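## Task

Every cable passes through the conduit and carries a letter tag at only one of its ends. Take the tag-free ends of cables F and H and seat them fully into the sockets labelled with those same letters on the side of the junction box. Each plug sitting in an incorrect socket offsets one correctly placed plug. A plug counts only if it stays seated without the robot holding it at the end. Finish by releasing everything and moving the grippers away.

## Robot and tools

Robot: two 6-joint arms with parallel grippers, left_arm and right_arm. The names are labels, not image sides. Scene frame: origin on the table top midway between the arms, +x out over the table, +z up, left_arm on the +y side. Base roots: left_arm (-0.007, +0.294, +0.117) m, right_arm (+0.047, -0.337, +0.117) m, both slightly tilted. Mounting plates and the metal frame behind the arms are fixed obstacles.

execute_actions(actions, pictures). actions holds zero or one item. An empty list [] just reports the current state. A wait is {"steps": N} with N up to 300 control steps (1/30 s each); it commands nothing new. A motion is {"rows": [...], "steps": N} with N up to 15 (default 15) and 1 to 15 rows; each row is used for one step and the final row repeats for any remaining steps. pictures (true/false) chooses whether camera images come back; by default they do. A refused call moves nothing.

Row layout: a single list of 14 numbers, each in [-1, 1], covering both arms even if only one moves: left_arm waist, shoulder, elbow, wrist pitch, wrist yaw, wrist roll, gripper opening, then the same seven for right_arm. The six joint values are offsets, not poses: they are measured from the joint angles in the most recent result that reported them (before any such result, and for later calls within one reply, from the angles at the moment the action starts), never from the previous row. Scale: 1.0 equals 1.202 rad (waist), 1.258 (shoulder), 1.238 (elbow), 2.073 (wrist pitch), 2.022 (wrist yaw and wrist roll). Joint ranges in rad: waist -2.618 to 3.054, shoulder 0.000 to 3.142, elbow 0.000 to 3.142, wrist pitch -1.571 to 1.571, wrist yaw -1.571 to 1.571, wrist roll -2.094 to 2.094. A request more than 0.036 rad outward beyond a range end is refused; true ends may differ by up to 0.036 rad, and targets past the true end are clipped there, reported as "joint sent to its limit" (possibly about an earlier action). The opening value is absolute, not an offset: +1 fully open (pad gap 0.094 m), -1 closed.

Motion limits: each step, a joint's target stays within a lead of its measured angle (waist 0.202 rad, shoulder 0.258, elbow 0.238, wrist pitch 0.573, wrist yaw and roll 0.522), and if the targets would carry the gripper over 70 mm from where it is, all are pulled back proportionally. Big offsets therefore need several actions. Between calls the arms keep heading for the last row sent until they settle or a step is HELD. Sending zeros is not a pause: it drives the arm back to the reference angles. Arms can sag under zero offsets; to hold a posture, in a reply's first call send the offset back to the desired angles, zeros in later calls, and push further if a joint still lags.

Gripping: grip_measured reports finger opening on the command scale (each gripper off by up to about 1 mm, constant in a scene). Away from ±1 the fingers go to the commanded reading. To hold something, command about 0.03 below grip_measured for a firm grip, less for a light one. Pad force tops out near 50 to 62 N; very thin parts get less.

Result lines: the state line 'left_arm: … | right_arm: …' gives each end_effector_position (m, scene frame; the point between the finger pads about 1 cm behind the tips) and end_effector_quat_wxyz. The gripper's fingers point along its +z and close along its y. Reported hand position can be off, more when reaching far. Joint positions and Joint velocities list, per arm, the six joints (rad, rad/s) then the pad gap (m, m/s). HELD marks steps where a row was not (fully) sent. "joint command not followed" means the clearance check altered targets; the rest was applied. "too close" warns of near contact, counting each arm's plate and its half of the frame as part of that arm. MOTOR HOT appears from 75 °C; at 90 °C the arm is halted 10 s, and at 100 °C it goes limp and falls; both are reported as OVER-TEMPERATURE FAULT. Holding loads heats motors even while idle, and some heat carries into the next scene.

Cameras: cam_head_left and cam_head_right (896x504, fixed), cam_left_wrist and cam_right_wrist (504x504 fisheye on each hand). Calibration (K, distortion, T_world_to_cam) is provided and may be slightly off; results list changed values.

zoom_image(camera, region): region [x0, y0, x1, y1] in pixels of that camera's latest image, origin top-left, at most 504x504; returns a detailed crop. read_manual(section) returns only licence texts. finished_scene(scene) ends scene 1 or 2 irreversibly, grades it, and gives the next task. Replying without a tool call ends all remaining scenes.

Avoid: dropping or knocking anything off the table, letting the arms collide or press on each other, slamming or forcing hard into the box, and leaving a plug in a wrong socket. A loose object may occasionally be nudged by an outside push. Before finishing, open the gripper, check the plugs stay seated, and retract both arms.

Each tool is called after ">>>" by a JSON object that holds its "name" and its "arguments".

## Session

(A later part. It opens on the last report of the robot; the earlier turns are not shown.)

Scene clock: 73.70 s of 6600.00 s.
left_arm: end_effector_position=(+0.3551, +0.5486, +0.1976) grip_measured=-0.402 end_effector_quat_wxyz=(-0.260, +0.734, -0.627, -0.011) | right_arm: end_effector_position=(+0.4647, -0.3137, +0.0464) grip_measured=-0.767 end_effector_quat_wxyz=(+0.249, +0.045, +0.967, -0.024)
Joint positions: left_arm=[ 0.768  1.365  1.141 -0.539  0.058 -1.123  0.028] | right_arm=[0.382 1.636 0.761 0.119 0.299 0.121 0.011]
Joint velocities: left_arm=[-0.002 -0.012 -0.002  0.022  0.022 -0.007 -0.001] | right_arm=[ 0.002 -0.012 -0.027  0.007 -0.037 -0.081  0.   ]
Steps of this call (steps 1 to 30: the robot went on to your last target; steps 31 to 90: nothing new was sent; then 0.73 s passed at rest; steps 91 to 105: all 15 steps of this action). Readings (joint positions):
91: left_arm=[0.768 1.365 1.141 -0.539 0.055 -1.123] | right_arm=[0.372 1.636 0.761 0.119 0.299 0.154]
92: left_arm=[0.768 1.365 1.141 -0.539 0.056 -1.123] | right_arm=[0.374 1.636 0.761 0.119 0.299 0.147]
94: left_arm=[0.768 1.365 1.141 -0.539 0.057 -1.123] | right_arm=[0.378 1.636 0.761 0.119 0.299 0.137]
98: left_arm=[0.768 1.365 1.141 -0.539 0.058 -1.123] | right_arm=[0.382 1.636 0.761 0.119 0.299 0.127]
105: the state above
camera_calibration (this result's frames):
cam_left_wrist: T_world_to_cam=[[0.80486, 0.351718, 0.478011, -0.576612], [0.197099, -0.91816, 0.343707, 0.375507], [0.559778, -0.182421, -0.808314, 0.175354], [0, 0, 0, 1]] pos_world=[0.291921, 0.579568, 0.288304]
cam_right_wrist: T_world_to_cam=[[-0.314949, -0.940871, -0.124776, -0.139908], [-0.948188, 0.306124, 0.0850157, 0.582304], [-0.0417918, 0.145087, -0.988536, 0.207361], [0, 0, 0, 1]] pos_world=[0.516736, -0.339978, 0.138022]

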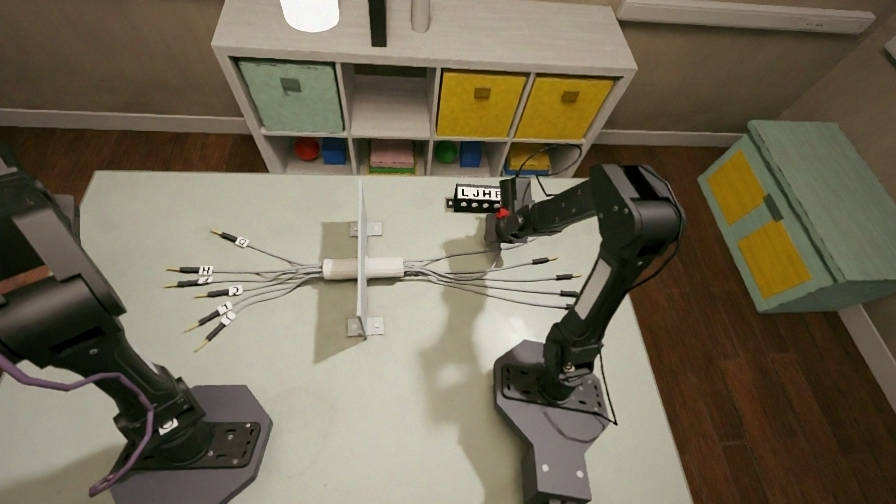

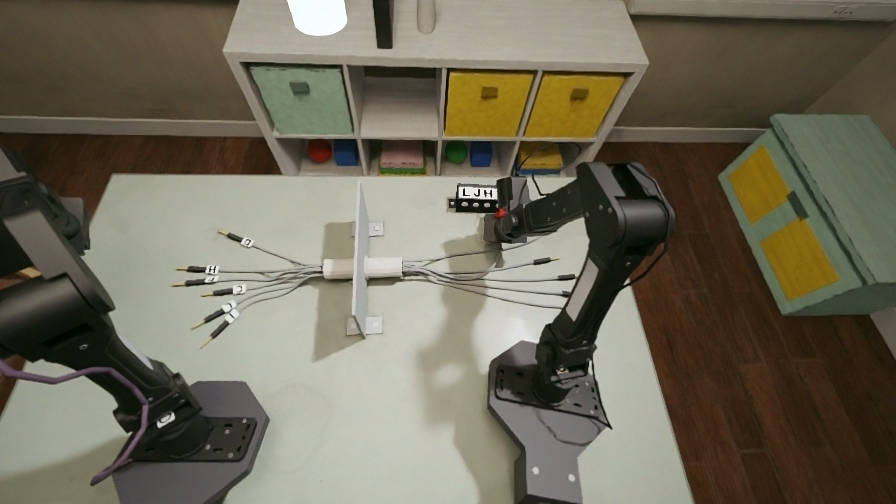

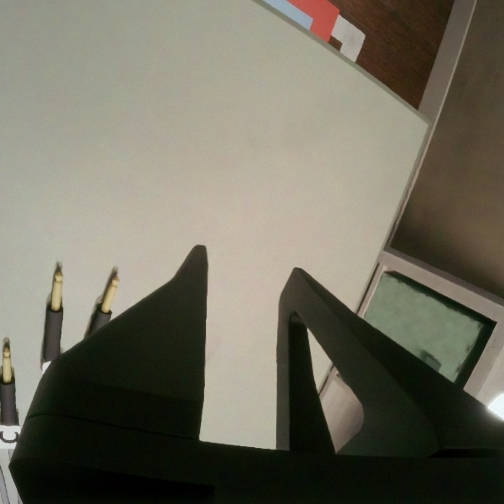

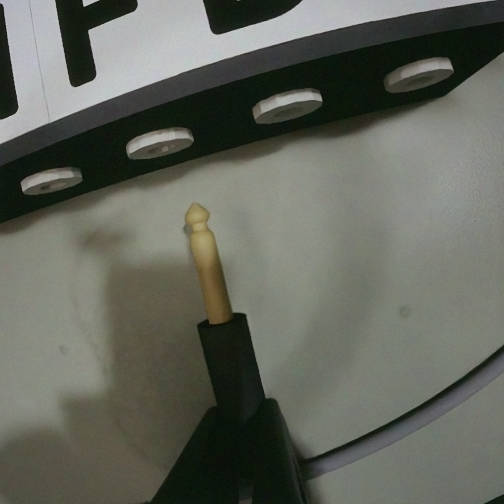

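>>> {"name": "execute_actions", "arguments": {"actions": [{"rows":[[0,0,0,0,0,0,-0.4,0.008,-0.05,0,0,0,0,-0.82]],"steps":15}]}}

Scene clock: 76.50 s of 6600.00 s.
left_arm: end_effector_position=(+0.3554, +0.5481, +0.1975) grip_measured=-0.402 end_effector_quat_wxyz=(-0.260, +0.734, -0.627, -0.010) | right_arm: end_effector_position=(+0.4697, -0.3151, +0.0579) grip_measured=-0.767 end_effector_quat_wxyz=(+0.263, +0.048, +0.963, -0.022)
Joint positions: left_arm=[ 0.768  1.365  1.141 -0.539  0.062 -1.123  0.028] | right_arm=[0.382 1.602 0.761 0.116 0.299 0.12  0.011]
Joint velocities: left_arm=[-0.017 -0.002 -0.022  0.007 -0.022  0.037  0.001] | right_arm=[-0.012 -0.012  0.012 -0.007 -0.081  0.007  0.   ]
Steps of this call (steps 1 to 15: the robot went on to your last target; steps 16 to 69: nothing new was sent; steps 70 to 84: all 15 steps of this action). Readings (joint positions):
70: left_arm=[0.768 1.365 1.141 -0.539 0.059 -1.123] | right_arm=[0.382 1.633 0.761 0.119 0.299 0.120]
71: left_arm=[0.768 1.365 1.141 -0.539 0.059 -1.123] | right_arm=[0.382 1.628 0.761 0.116 0.299 0.120]
73: left_arm=[0.768 1.365 1.141 -0.539 0.060 -1.123] | right_arm=[0.382 1.614 0.761 0.116 0.299 0.120]
77: left_arm=[0.768 1.365 1.141 -0.539 0.061 -1.123] | right_arm=[0.382 1.602 0.761 0.116 0.299 0.120]
84: the state above
camera_calibration (this result's frames):
cam_left_wrist: T_world_to_cam=[[0.804675, 0.35161, 0.478402, -0.576643], [0.195033, -0.917603, 0.346362, 0.374927], [0.560768, -0.185404, -0.806948, 0.176003], [0, 0, 0, 1]] pos_world=[0.29219, 0.579419, 0.288032]
cam_right_wrist: T_world_to_cam=[[-0.31523, -0.939007, -0.137461, -0.136749], [-0.948932, 0.309953, 0.0588069, 0.589504], [-0.0126138, 0.148979, -0.98876, 0.206721], [0, 0, 0, 1]] pos_world=[0.518899, -0.341924, 0.150933]

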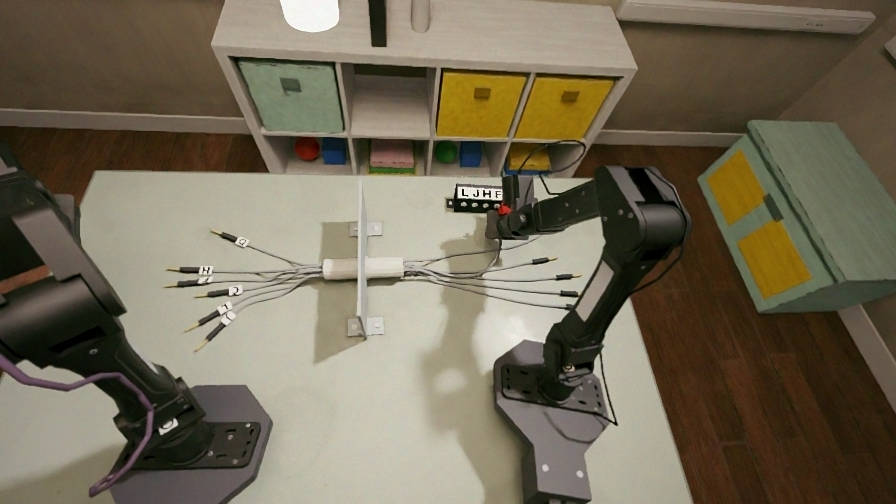

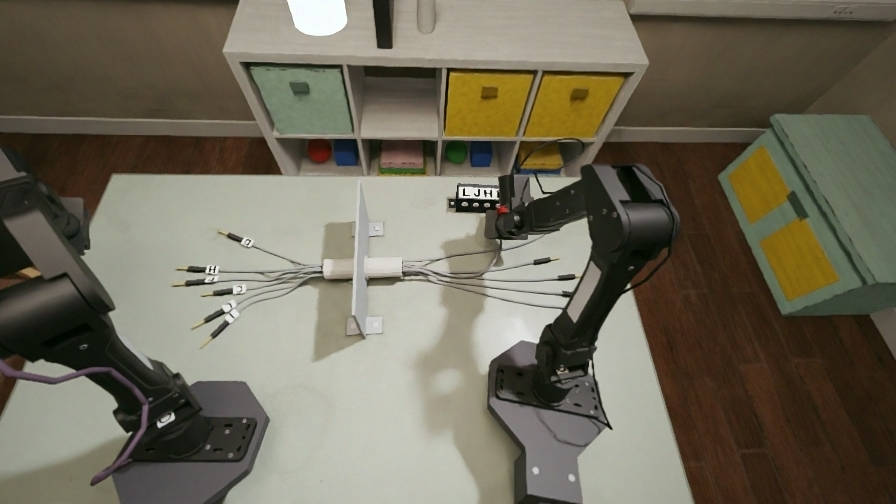

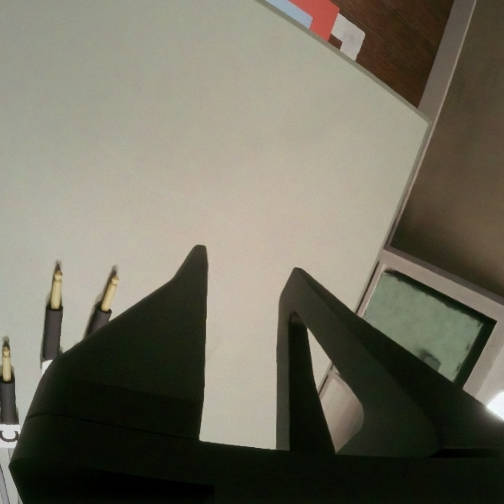

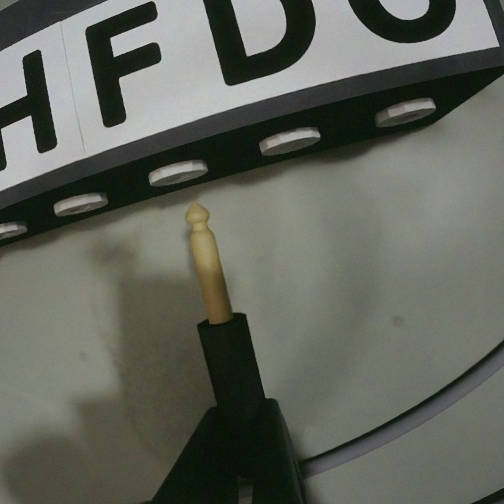

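>>> {"name": "execute_actions", "arguments": {"actions": [{"rows":[[0,0,0,0,0,0,-0.4,0,0.005,0.03,-0.004,0,0,-0.82],[0,0,0,0,0,0,-0.4,0,0.012,0.045,-0.008,0,0,-0.82],[0,0,0,0,0,0,-0.4,0,0.02,0.058,-0.012,0,0,-0.82],[0,0,0,0,0,0,-0.4,0,0.028,0.068,-0.016,0,0,-0.82]],"steps":15}]}}

Scene clock: 81.00 s of 6600.00 s.
left_arm: end_effector_position=(+0.3558, +0.5476, +0.1974) grip_measured=-0.402 end_effector_quat_wxyz=(-0.260, +0.734, -0.628, -0.008) | right_arm: end_effector_position=(+0.4779, -0.3137, +0.0571) grip_measured=-0.767 end_effector_quat_wxyz=(+0.256, +0.047, +0.965, -0.023)
Joint positions: left_arm=[ 0.768  1.365  1.141 -0.539  0.065 -1.123  0.028] | right_arm=[0.382 1.63  0.81  0.08  0.299 0.12  0.011]
Joint velocities: left_arm=[-0.022 -0.012 -0.017 -0.066  0.022  0.007 -0.001] | right_arm=[-0.002 -0.002 -0.007  0.007  0.051 -0.022  0.   ]
Steps of this call (steps 1 to 15: the robot went on to your last target; steps 16 to 90: nothing new was sent; then 1.00 s passed at rest; steps 91 to 105: all 15 steps of this action). Readings (joint positions):
91: left_arm=[0.768 1.365 1.141 -0.539 0.062 -1.123] | right_arm=[0.382 1.602 0.761 0.116 0.299 0.120]
92: left_arm=[0.768 1.365 1.141 -0.539 0.062 -1.123] | right_arm=[0.382 1.602 0.764 0.112 0.299 0.120]
94: left_arm=[0.768 1.365 1.141 -0.539 0.063 -1.123] | right_arm=[0.382 1.612 0.784 0.099 0.299 0.120]
98: left_arm=[0.768 1.365 1.141 -0.539 0.064 -1.123] | right_arm=[0.382 1.629 0.808 0.083 0.299 0.120]
105: the state above
camera_calibration (this result's frames):
cam_left_wrist: T_world_to_cam=[[0.804509, 0.351515, 0.478751, -0.57667], [0.193194, -0.9171, 0.348718, 0.374409], [0.561642, -0.188055, -0.805726, 0.176578], [0, 0, 0, 1]] pos_world=[0.292429, 0.579286, 0.287791]
cam_right_wrist: T_world_to_cam=[[-0.314719, -0.940052, -0.131354, -0.133884], [-0.948824, 0.307754, 0.0708597, 0.595489], [-0.0261872, 0.146932, -0.9888, 0.211684], [0, 0, 0, 1]] pos_world=[0.528422, -0.340225, 0.149531]

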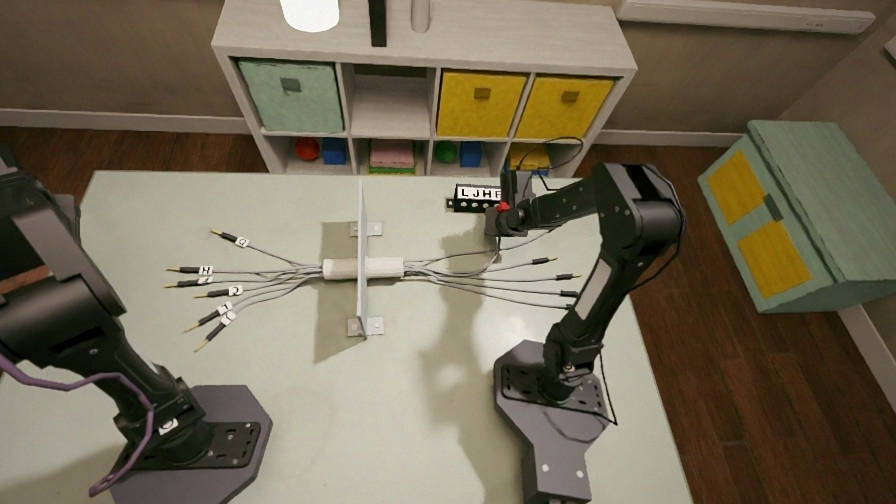

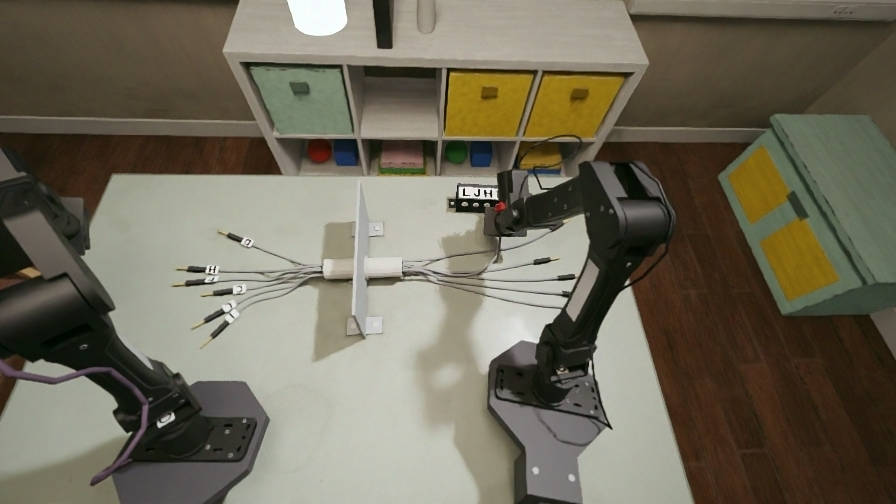

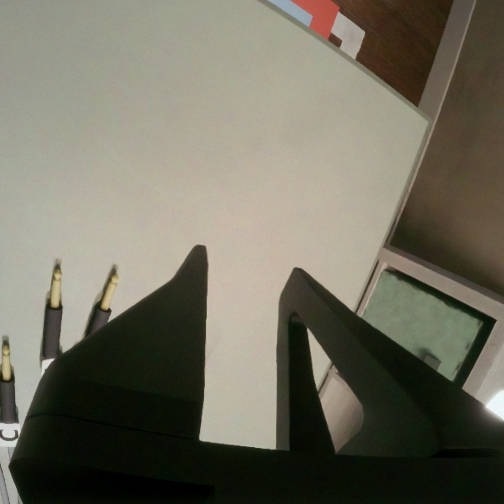

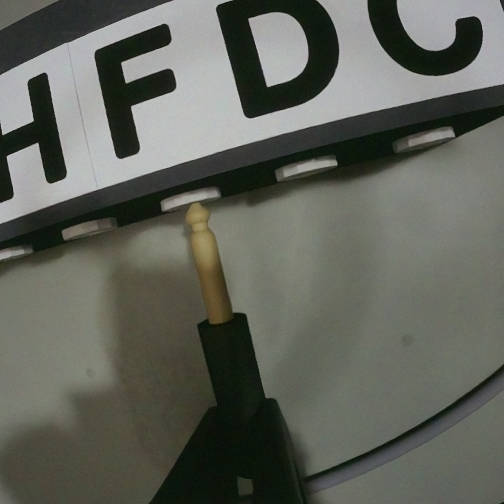

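>>> {"name": "zoom_image", "arguments": {"camera": "cam_head_left", "region": [440,170,540,250]}}

Region (440, 170, 540, 250) of cam_head_left's 896x504 image, scaled by 5.040, with more detail than that image has; it fills the top 403 rows of this view, and the rest is white.

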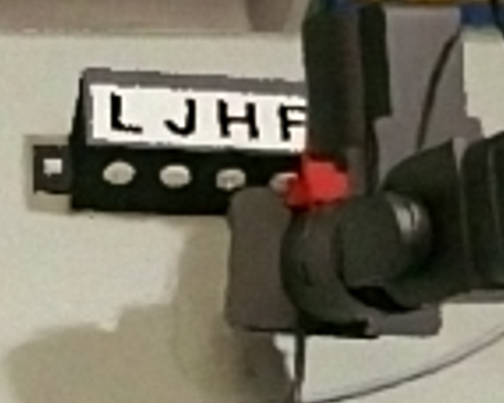

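>>> {"name": "execute_actions", "arguments": {"actions": [{"rows":[[0,0,0,0,0,0,-0.4,0,0.012,0.028,0,0,0,-0.82],[0,0,0,0,0,0,-0.4,0,0.018,0.028,0,0,0,-0.82],[0,0,0,0,0,0,-0.4,0,0.018,0.028,0,0,0,-0.82],[0,0,0,0,0,0,-0.4,0,0.024,0.04,-0.002,0,0,-0.82],[0,0,0,0,0,0,-0.4,0,0.03,0.05,-0.005,0,0,-0.82],[0,0,0,0,0,0,-0.4,0,0.037,0.06,-0.008,0,0,-0.82],[0,0,0,0,0,0,-0.4,0,0.043,0.07,-0.01,0,0,-0.82]],"steps":15}]}}

Scene clock: 84.90 s of 6600.00 s.
left_arm: end_effector_position=(+0.3561, +0.5472, +0.1974) grip_measured=-0.402 end_effector_quat_wxyz=(-0.259, +0.734, -0.628, -0.007) | right_arm: end_effector_position=(+0.4806, -0.3126, +0.0508) grip_measured=-0.767 end_effector_quat_wxyz=(+0.239, +0.043, +0.970, -0.027)
Joint positions: left_arm=[ 0.768  1.365  1.141 -0.539  0.068 -1.123  0.028] | right_arm=[0.382 1.666 0.856 0.034 0.302 0.12  0.011]
Joint velocities: left_arm=[-0.022  0.007 -0.007  0.022 -0.037  0.007  0.   ] | right_arm=[-0.022  0.007  0.002  0.022 -0.022 -0.022 -0.   ]
Steps of this call (steps 1 to 15: the robot went on to your last target; steps 16 to 90: nothing new was sent; then 0.40 s passed at rest; steps 91 to 105: all 15 steps of this action). Readings (joint positions):
91: left_arm=[0.768 1.365 1.141 -0.539 0.065 -1.123] | right_arm=[0.382 1.630 0.810 0.080 0.299 0.120]
92: left_arm=[0.768 1.365 1.141 -0.539 0.065 -1.123] | right_arm=[0.382 1.631 0.810 0.080 0.299 0.120]
94: left_arm=[0.768 1.365 1.141 -0.539 0.066 -1.123] | right_arm=[0.382 1.637 0.813 0.078 0.299 0.120]
98: left_arm=[0.768 1.365 1.141 -0.539 0.067 -1.123] | right_arm=[0.382 1.664 0.846 0.052 0.300 0.120]
105: the state above
camera_calibration (this result's frames):
cam_left_wrist: T_world_to_cam=[[0.804343, 0.351422, 0.479099, -0.576698], [0.191351, -0.916589, 0.35107, 0.37389], [0.56251, -0.190704, -0.804496, 0.177151], [0, 0, 0, 1]] pos_world=[0.292669, 0.579151, 0.287551]
cam_right_wrist: T_world_to_cam=[[-0.314041, -0.942712, -0.112567, -0.134957], [-0.94733, 0.303301, 0.102829, 0.594387], [-0.062797, 0.138931, -0.988309, 0.220361], [0, 0, 0, 1]] pos_world=[0.534537, -0.338119, 0.141472]

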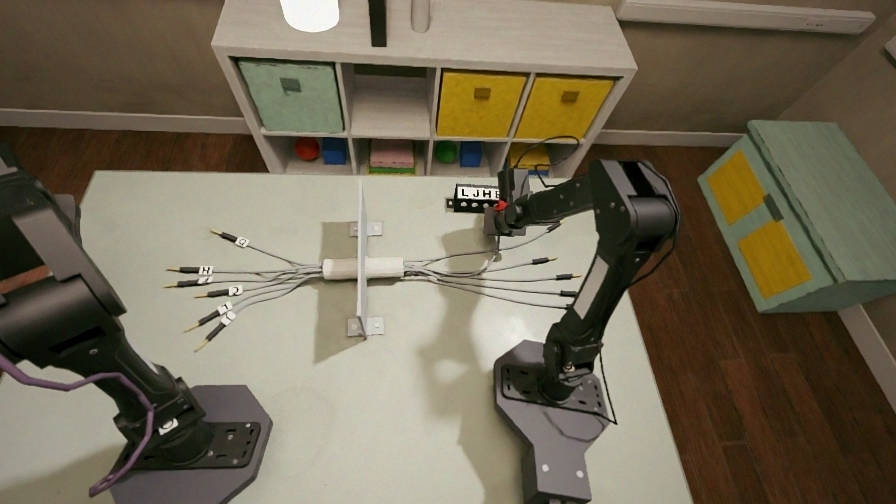

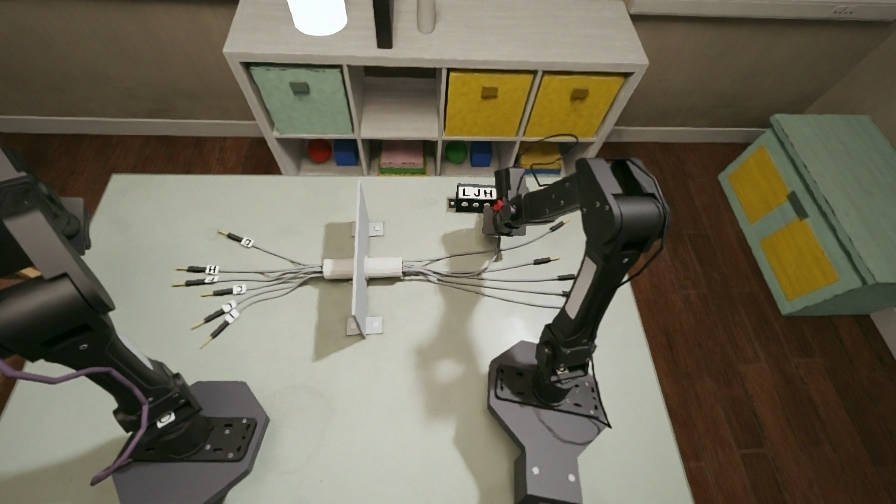

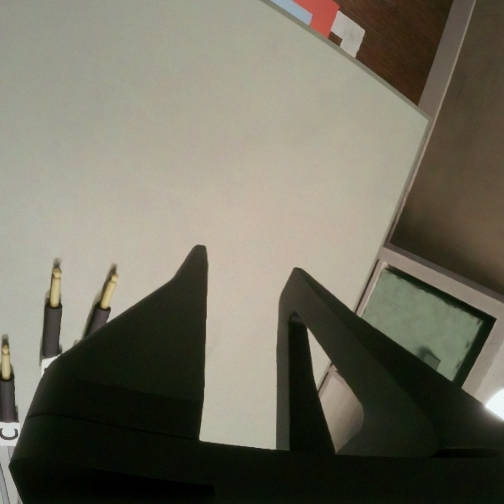

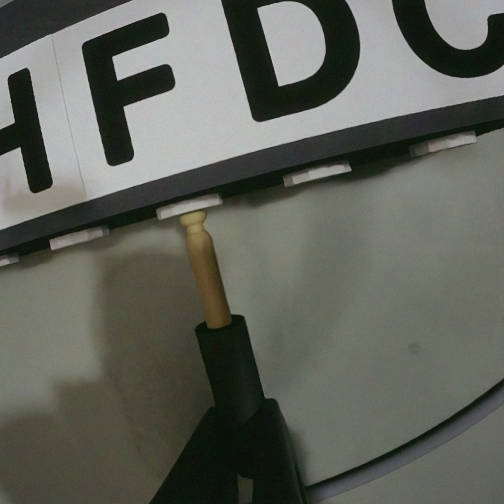

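>>> {"name": "execute_actions", "arguments": {"actions": [{"rows":[[0,0,0,0,0,0,-0.4,0,0.005,0.03,0.012,0,0,-0.82],[0,0,0,0,0,0,-0.4,0,0.01,0.04,0.012,0,0,-0.82],[0,0,0,0,0,0,-0.4,0,0.016,0.05,0.012,0,0,-0.82],[0,0,0,0,0,0,-0.4,0,0.022,0.058,0.012,0,0,-0.82],[0,0,0,0,0,0,-0.4,0,0.027,0.064,0.012,0,0,-0.82]],"steps":15}]}}

Scene clock: 86.53 s of 6600.00 s.
left_arm: end_effector_position=(+0.3564, +0.5468, +0.1973) grip_measured=-0.402 end_effector_quat_wxyz=(-0.259, +0.733, -0.628, -0.005) | right_arm: end_effector_position=(+0.4919, -0.3133, +0.0526) grip_measured=-0.767 end_effector_quat_wxyz=(+0.244, +0.045, +0.968, -0.032)
Joint positions: left_arm=[ 0.768  1.365  1.141 -0.539  0.071 -1.123  0.028] | right_arm=[0.382 1.69  0.899 0.023 0.313 0.12  0.011]
Joint velocities: left_arm=[ 0.002 -0.017  0.007 -0.022  0.007 -0.007  0.   ] | right_arm=[-0.012  0.007 -0.007 -0.081 -0.007  0.125 -0.001]
Steps of this call (steps 1 to 15: the robot went on to your last target; steps 16 to 34: nothing new was sent; steps 35 to 49: all 15 steps of this action). Readings (joint positions):
35: left_arm=[0.768 1.365 1.141 -0.539 0.068 -1.123] | right_arm=[0.382 1.666 0.857 0.032 0.302 0.120]
36: left_arm=[0.768 1.365 1.141 -0.539 0.069 -1.123] | right_arm=[0.382 1.666 0.857 0.032 0.302 0.120]
38: left_arm=[0.768 1.365 1.141 -0.539 0.070 -1.123] | right_arm=[0.382 1.668 0.865 0.021 0.302 0.120]
42: left_arm=[0.768 1.365 1.141 -0.539 0.070 -1.123] | right_arm=[0.382 1.687 0.899 0.022 0.311 0.120]
49: the state above
camera_calibration (this result's frames):
cam_left_wrist: T_world_to_cam=[[0.804176, 0.351329, 0.479447, -0.576726], [0.189507, -0.916069, 0.353418, 0.37337], [0.563372, -0.193352, -0.80326, 0.177723], [0, 0, 0, 1]] pos_world=[0.292909, 0.579016, 0.287312]
cam_right_wrist: T_world_to_cam=[[-0.319696, -0.941461, -0.10698, -0.128961], [-0.946067, 0.310914, 0.0910488, 0.607525], [-0.0524575, 0.130318, -0.990084, 0.215296], [0, 0, 0, 1]] pos_world=[0.544825, -0.338357, 0.14405]

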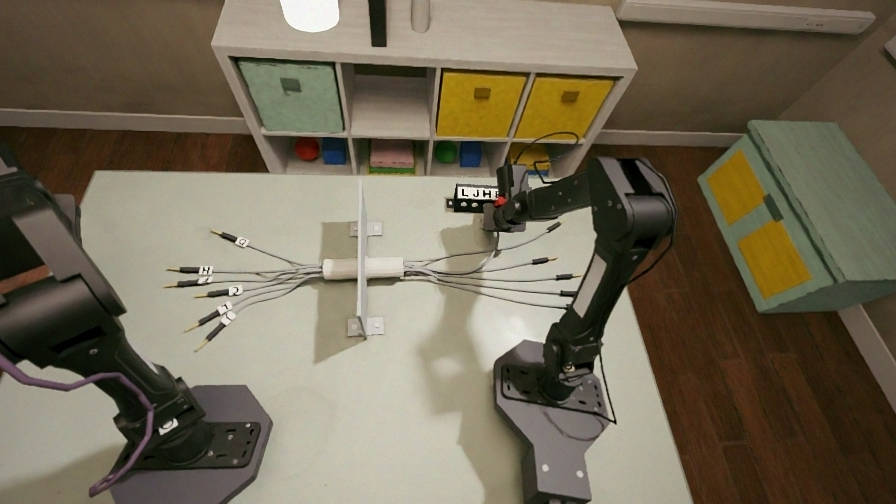

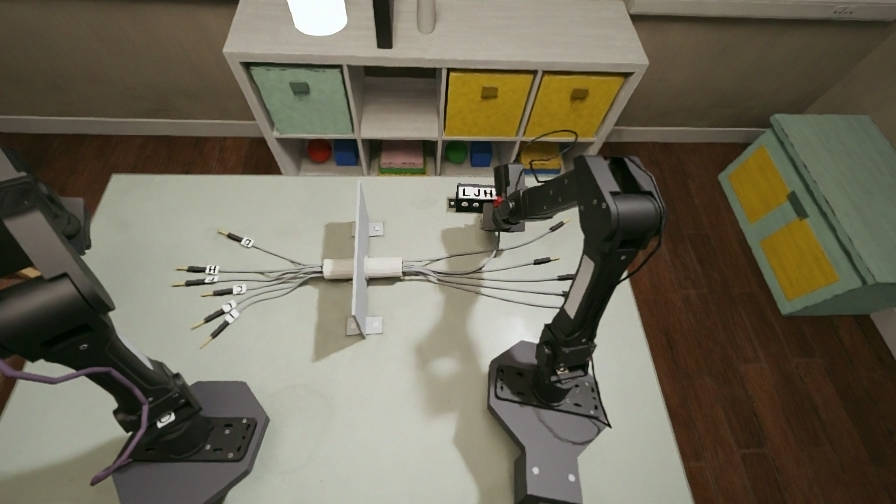

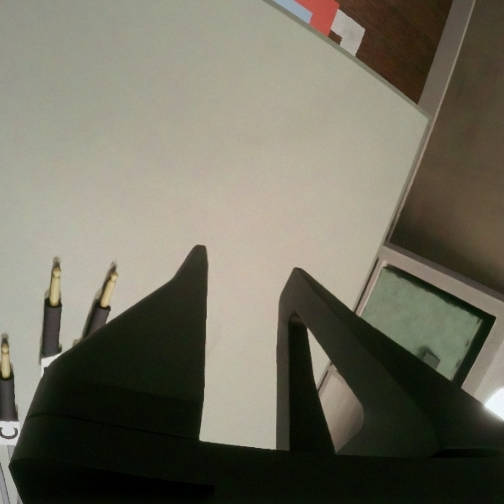

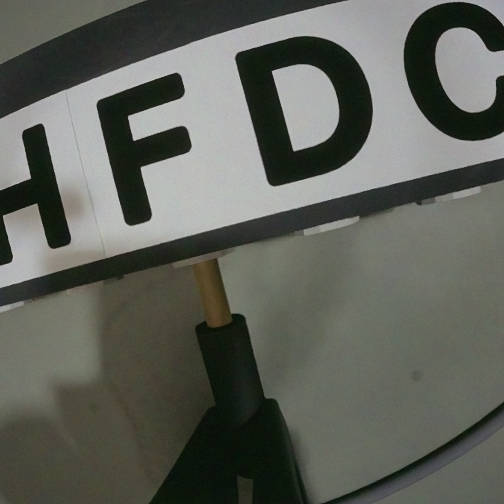

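>>> {"name": "execute_actions", "arguments": {"actions": [{"rows":[[0,0,0,0,0,0,-0.4,0,0.004,0.03,0,0,0,-0.82],[0,0,0,0,0,0,-0.4,0,0.009,0.038,0,0,0,-0.82],[0,0,0,0,0,0,-0.4,-0.002,0.014,0.046,0,0,0,-0.82],[0,0,0,0,0,0,-0.4,-0.003,0.019,0.054,0,0,0,-0.82],[0,0,0,0,0,0,-0.4,-0.004,0.024,0.062,-0.002,0,0,-0.82],[0,0,0,0,0,0,-0.4,-0.005,0.029,0.07,-0.003,0,0,-0.82],[0,0,0,0,0,0,-0.4,-0.006,0.034,0.078,-0.004,0,0,-0.82],[0,0,0,0,0,0,-0.4,-0.007,0.039,0.086,-0.005,0,0,-0.82],[0,0,0,0,0,0,-0.4,-0.008,0.044,0.093,-0.005,0,0,-0.82],[0,0,0,0,0,0,-0.4,-0.008,0.048,0.1,-0.005,0,0,-0.82]],"steps":15}]}}

Scene clock: 88.37 s of 6600.00 s.
left_arm: end_effector_position=(+0.3567, +0.5463, +0.1972) grip_measured=-0.402 end_effector_quat_wxyz=(-0.258, +0.733, -0.629, -0.004) | right_arm: end_effector_position=(+0.4930, -0.3143, +0.0519) grip_measured=-0.767 end_effector_quat_wxyz=(+0.215, +0.038, +0.975, -0.040)
Joint positions: left_arm=[ 0.768  1.365  1.141 -0.539  0.074 -1.123  0.028] | right_arm=[ 0.382  1.713  0.971 -0.089  0.321  0.12   0.011]
Joint velocities: left_arm=[-0.017  0.007 -0.002 -0.037 -0.095 -0.007 -0.001] | right_arm=[ 0.002 -0.002  0.022 -0.095 -0.051  0.007  0.   ]
Steps of this call (steps 1 to 15: the robot went on to your last target; steps 16 to 40: nothing new was sent; steps 41 to 55: all 15 steps of this action). Readings (joint positions):
41: left_arm=[0.768 1.365 1.141 -0.539 0.071 -1.123] | right_arm=[0.382 1.690 0.899 0.022 0.314 0.120]
42: left_arm=[0.768 1.365 1.141 -0.539 0.071 -1.123] | right_arm=[0.382 1.690 0.901 0.021 0.314 0.120]
44: left_arm=[0.768 1.365 1.141 -0.539 0.073 -1.123] | right_arm=[0.382 1.691 0.910 0.006 0.314 0.120]
48: left_arm=[0.768 1.365 1.141 -0.539 0.073 -1.123] | right_arm=[0.382 1.702 0.939 -0.038 0.318 0.120]
55: the state above
camera_calibration (this result's frames):
cam_left_wrist: T_world_to_cam=[[0.804008, 0.351238, 0.479795, -0.576754], [0.18766, -0.915542, 0.355762, 0.372847], [0.564229, -0.195998, -0.802016, 0.178293], [0, 0, 0, 1]] pos_world=[0.293149, 0.57888, 0.287073]
cam_right_wrist: T_world_to_cam=[[-0.317548, -0.94545, -0.0727115, -0.133676], [-0.941413, 0.305146, 0.143621, 0.602112], [-0.113599, 0.114058, -0.986958, 0.239652], [0, 0, 0, 1]] pos_world=[0.551611, -0.337451, 0.14033]

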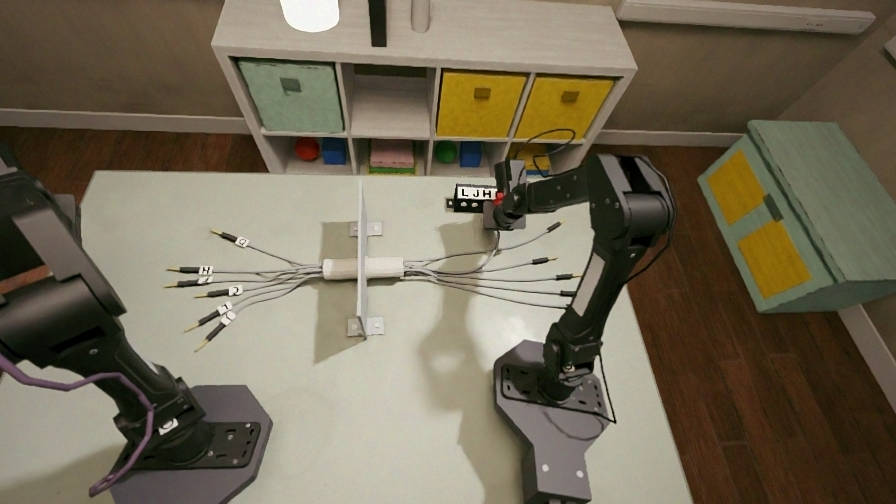

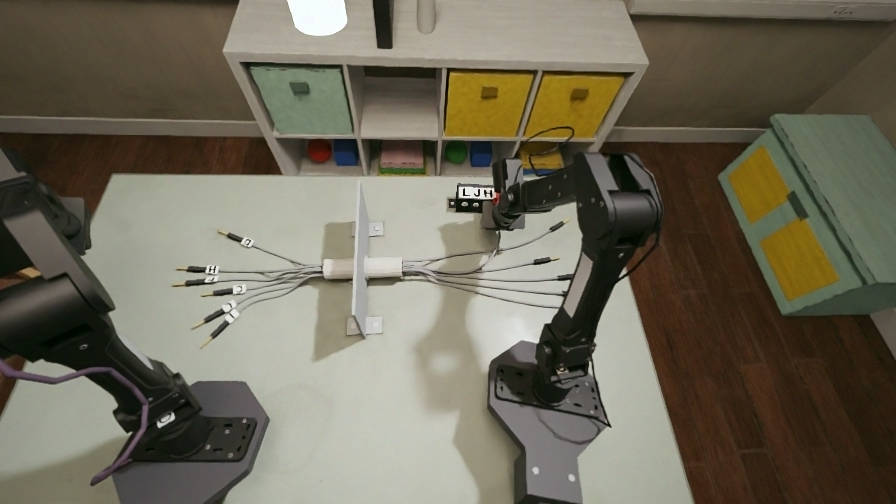

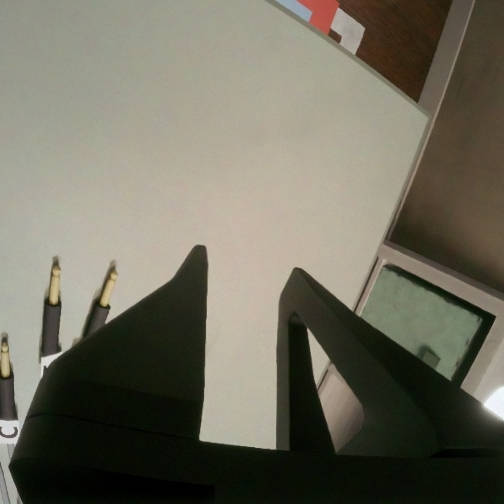

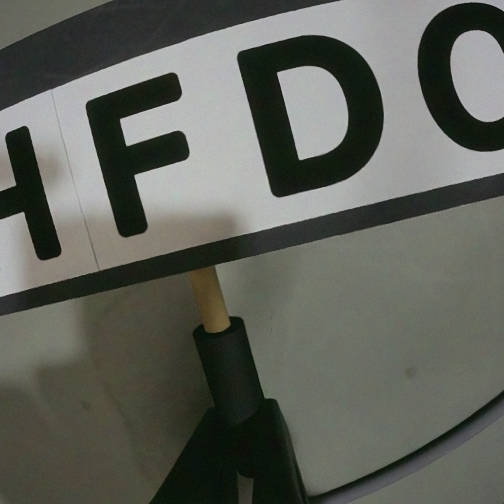

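>>> {"name": "execute_actions", "arguments": {"actions": [{"rows":[[0,0,0,0,0,0,-0.4,0,0,0.028,0.02,0,0,-0.84],[0,0,0,0,0,0,-0.4,0,0,0.028,0.04,0,0,-0.84],[0,0,0,0,0,0,-0.4,0,0,0.028,0.06,0,0,-0.84],[0,0,0,0,0,0,-0.4,0,0,0.028,0.08,0,0,-0.84],[0,0,0,0,0,0,-0.4,0,0,0.028,0.1,0,0,-0.84]],"steps":15}]}}

Scene clock: 90.27 s of 6600.00 s.
left_arm: end_effector_position=(+0.3570, +0.5460, +0.1972) grip_measured=-0.402 end_effector_quat_wxyz=(-0.258, +0.733, -0.629, -0.003) | right_arm: end_effector_position=(+0.4938, -0.3144, +0.0523) grip_measured=-0.767 end_effector_quat_wxyz=(+0.216, +0.039, +0.975, -0.040)
Joint positions: left_arm=[ 0.768  1.365  1.141 -0.539  0.076 -1.123  0.028] | right_arm=[ 0.382  1.713  0.973 -0.088  0.321  0.12   0.011]
Joint velocities: left_arm=[-0.007 -0.002  0.007  0.007  0.037  0.007  0.001] | right_arm=[-0.007  0.002 -0.022 -0.037 -0.022 -0.081  0.   ]
Steps of this call (steps 1 to 15: the robot went on to your last target; steps 16 to 42: nothing new was sent; steps 43 to 57: all 15 steps of this action). Readings (joint positions):
43: left_arm=[0.768 1.365 1.141 -0.539 0.074 -1.123] | right_arm=[0.382 1.713 0.973 -0.095 0.321 0.120]
44: left_arm=[0.768 1.365 1.141 -0.539 0.075 -1.123] | right_arm=[0.382 1.713 0.973 -0.094 0.321 0.120]
46: left_arm=[0.768 1.365 1.141 -0.539 0.075 -1.123] | right_arm=[0.382 1.713 0.973 -0.090 0.321 0.120]
50: left_arm=[0.768 1.365 1.141 -0.539 0.076 -1.123] | right_arm=[0.382 1.713 0.973 -0.088 0.321 0.120]
57: the state above
camera_calibration (this result's frames):
cam_left_wrist: T_world_to_cam=[[0.803861, 0.351158, 0.480099, -0.576779], [0.186041, -0.915074, 0.357811, 0.372388], [0.564974, -0.198312, -0.800922, 0.178791], [0, 0, 0, 1]] pos_world=[0.293359, 0.57876, 0.286864]
cam_right_wrist: T_world_to_cam=[[-0.318066, -0.945246, -0.0730969, -0.133132], [-0.941516, 0.305878, 0.141372, 0.603234], [-0.111272, 0.113788, -0.987254, 0.238922], [0, 0, 0, 1]] pos_world=[0.552195, -0.337545, 0.140865]

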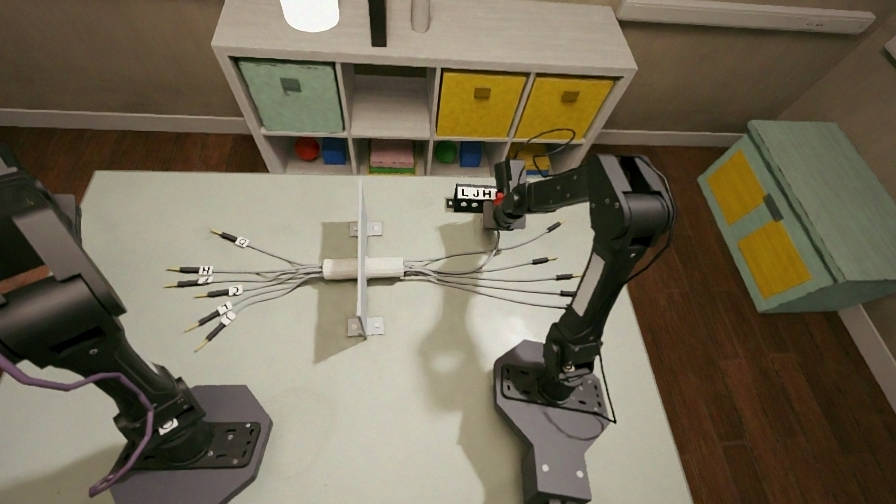

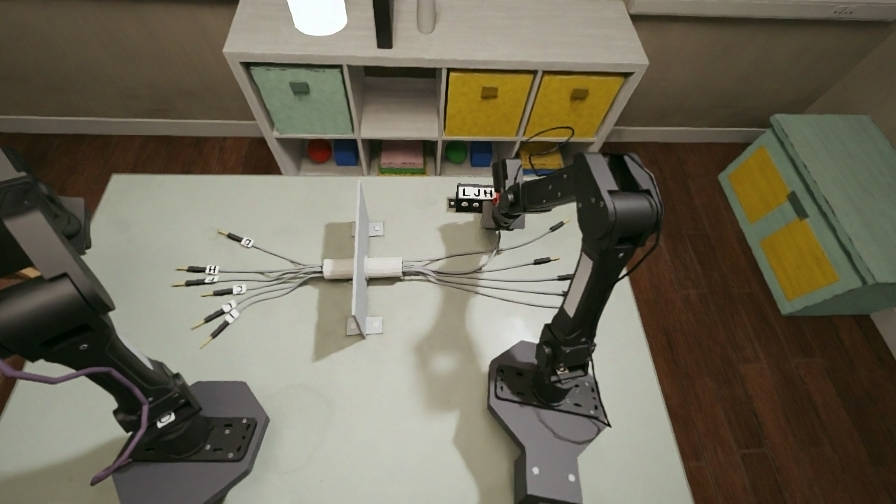

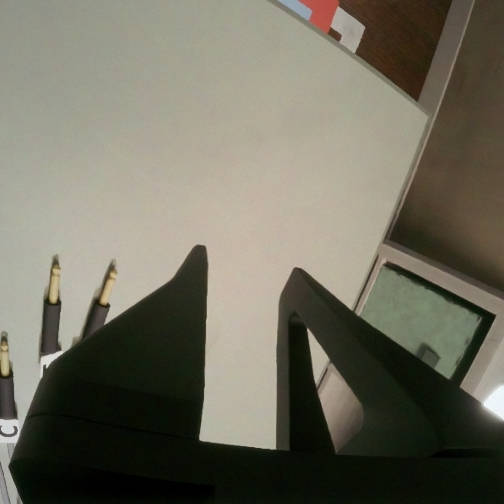

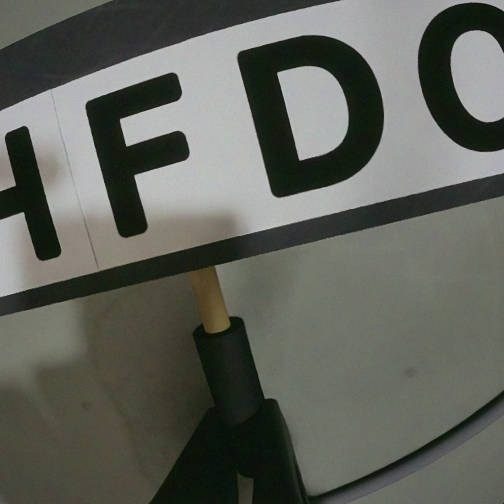

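>>> {"name": "execute_actions", "arguments": {"actions": [{"rows":[[0,0,0,0,0,0,-0.4,0,-0.01,-0.02,0.04,0,0,-0.84],[0,0,0,0,0,0,-0.4,0,-0.02,-0.04,0.055,0,0,-0.84],[0,0,0,0,0,0,-0.4,0,-0.025,-0.06,0.06,0,0,-0.84]],"steps":15}]}}

Scene clock: 93.67 s of 6600.00 s.
left_arm: end_effector_position=(+0.3573, +0.5455, +0.1971) grip_measured=-0.402 end_effector_quat_wxyz=(-0.258, +0.733, -0.629, -0.001) | right_arm: end_effector_position=(+0.4920, -0.3143, +0.0515) grip_measured=-0.767 end_effector_quat_wxyz=(+0.236, +0.043, +0.970, -0.037)
Joint positions: left_arm=[ 0.768  1.365  1.141 -0.539  0.079 -1.123  0.028] | right_arm=[ 0.382  1.698  0.916 -0.002  0.32   0.118  0.011]
Joint velocities: left_arm=[ 0.012 -0.007 -0.002 -0.037 -0.022 -0.095  0.   ] | right_arm=[-0.007  0.002 -0.007 -0.022 -0.037 -0.022  0.   ]
Steps of this call (steps 1 to 15: the robot went on to your last target; steps 16 to 87: nothing new was sent; steps 88 to 102: all 15 steps of this action). Readings (joint positions):
88: left_arm=[0.768 1.365 1.141 -0.539 0.077 -1.123] | right_arm=[0.382 1.713 0.969 -0.089 0.321 0.120]
89: left_arm=[0.768 1.365 1.141 -0.539 0.078 -1.123] | right_arm=[0.382 1.709 0.962 -0.079 0.321 0.120]
91: left_arm=[0.768 1.365 1.141 -0.539 0.078 -1.123] | right_arm=[0.382 1.702 0.936 -0.038 0.320 0.120]
95: left_arm=[0.768 1.365 1.141 -0.539 0.079 -1.123] | right_arm=[0.382 1.699 0.919 -0.007 0.320 0.119]
102: the state above
camera_calibration (this result's frames):
cam_left_wrist: T_world_to_cam=[[0.803692, 0.351069, 0.480447, -0.576808], [0.184189, -0.914531, 0.360148, 0.371863], [0.565821, -0.200955, -0.799665, 0.179358], [0, 0, 0, 1]] pos_world=[0.293599, 0.578622, 0.286627]
cam_right_wrist: T_world_to_cam=[[-0.319584, -0.942992, -0.0929141, -0.131235], [-0.94509, 0.310142, 0.103037, 0.606667], [-0.0683465, 0.120741, -0.990328, 0.219135], [0, 0, 0, 1]] pos_world=[0.546392, -0.338365, 0.142312]

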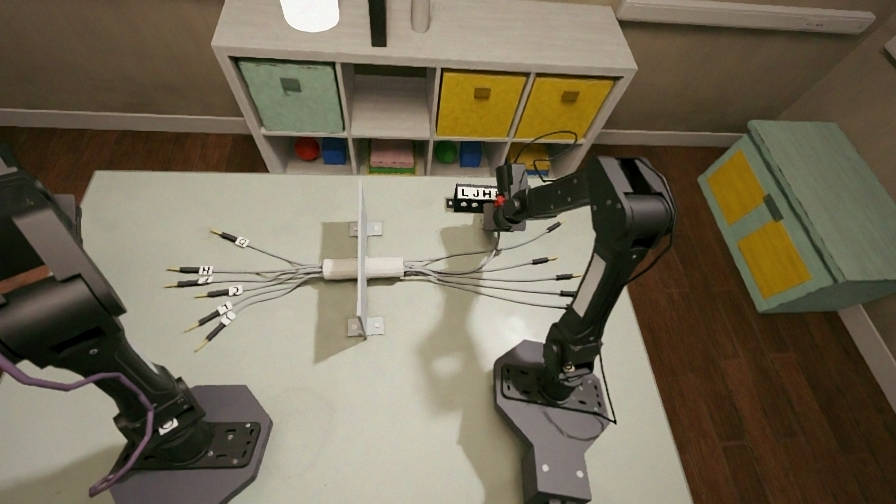

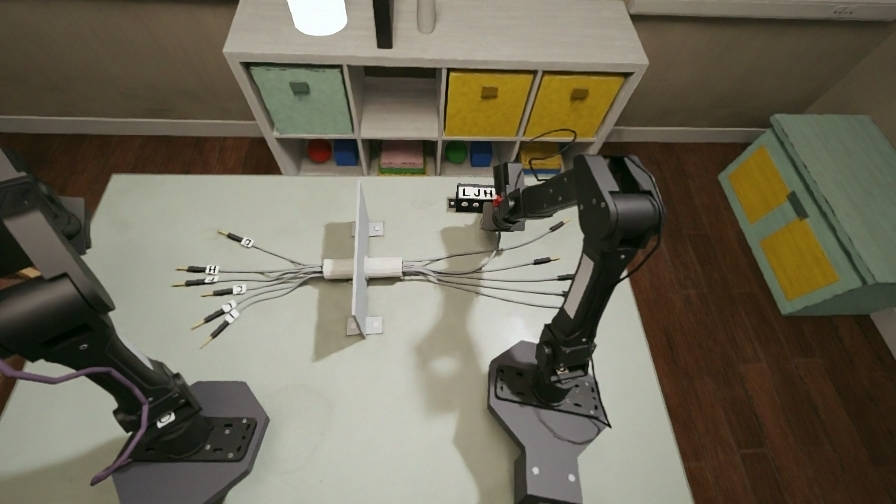

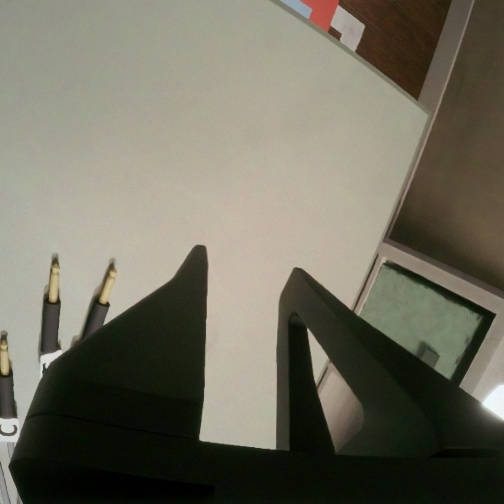

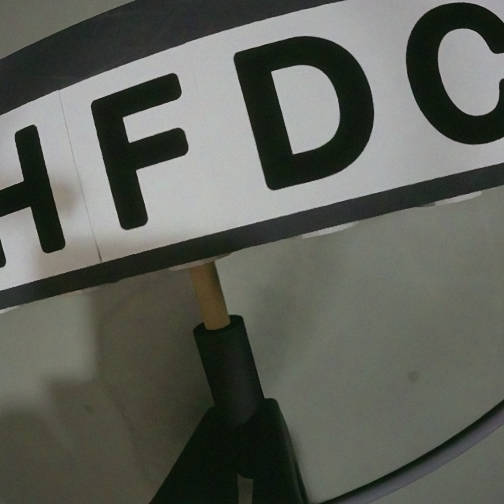

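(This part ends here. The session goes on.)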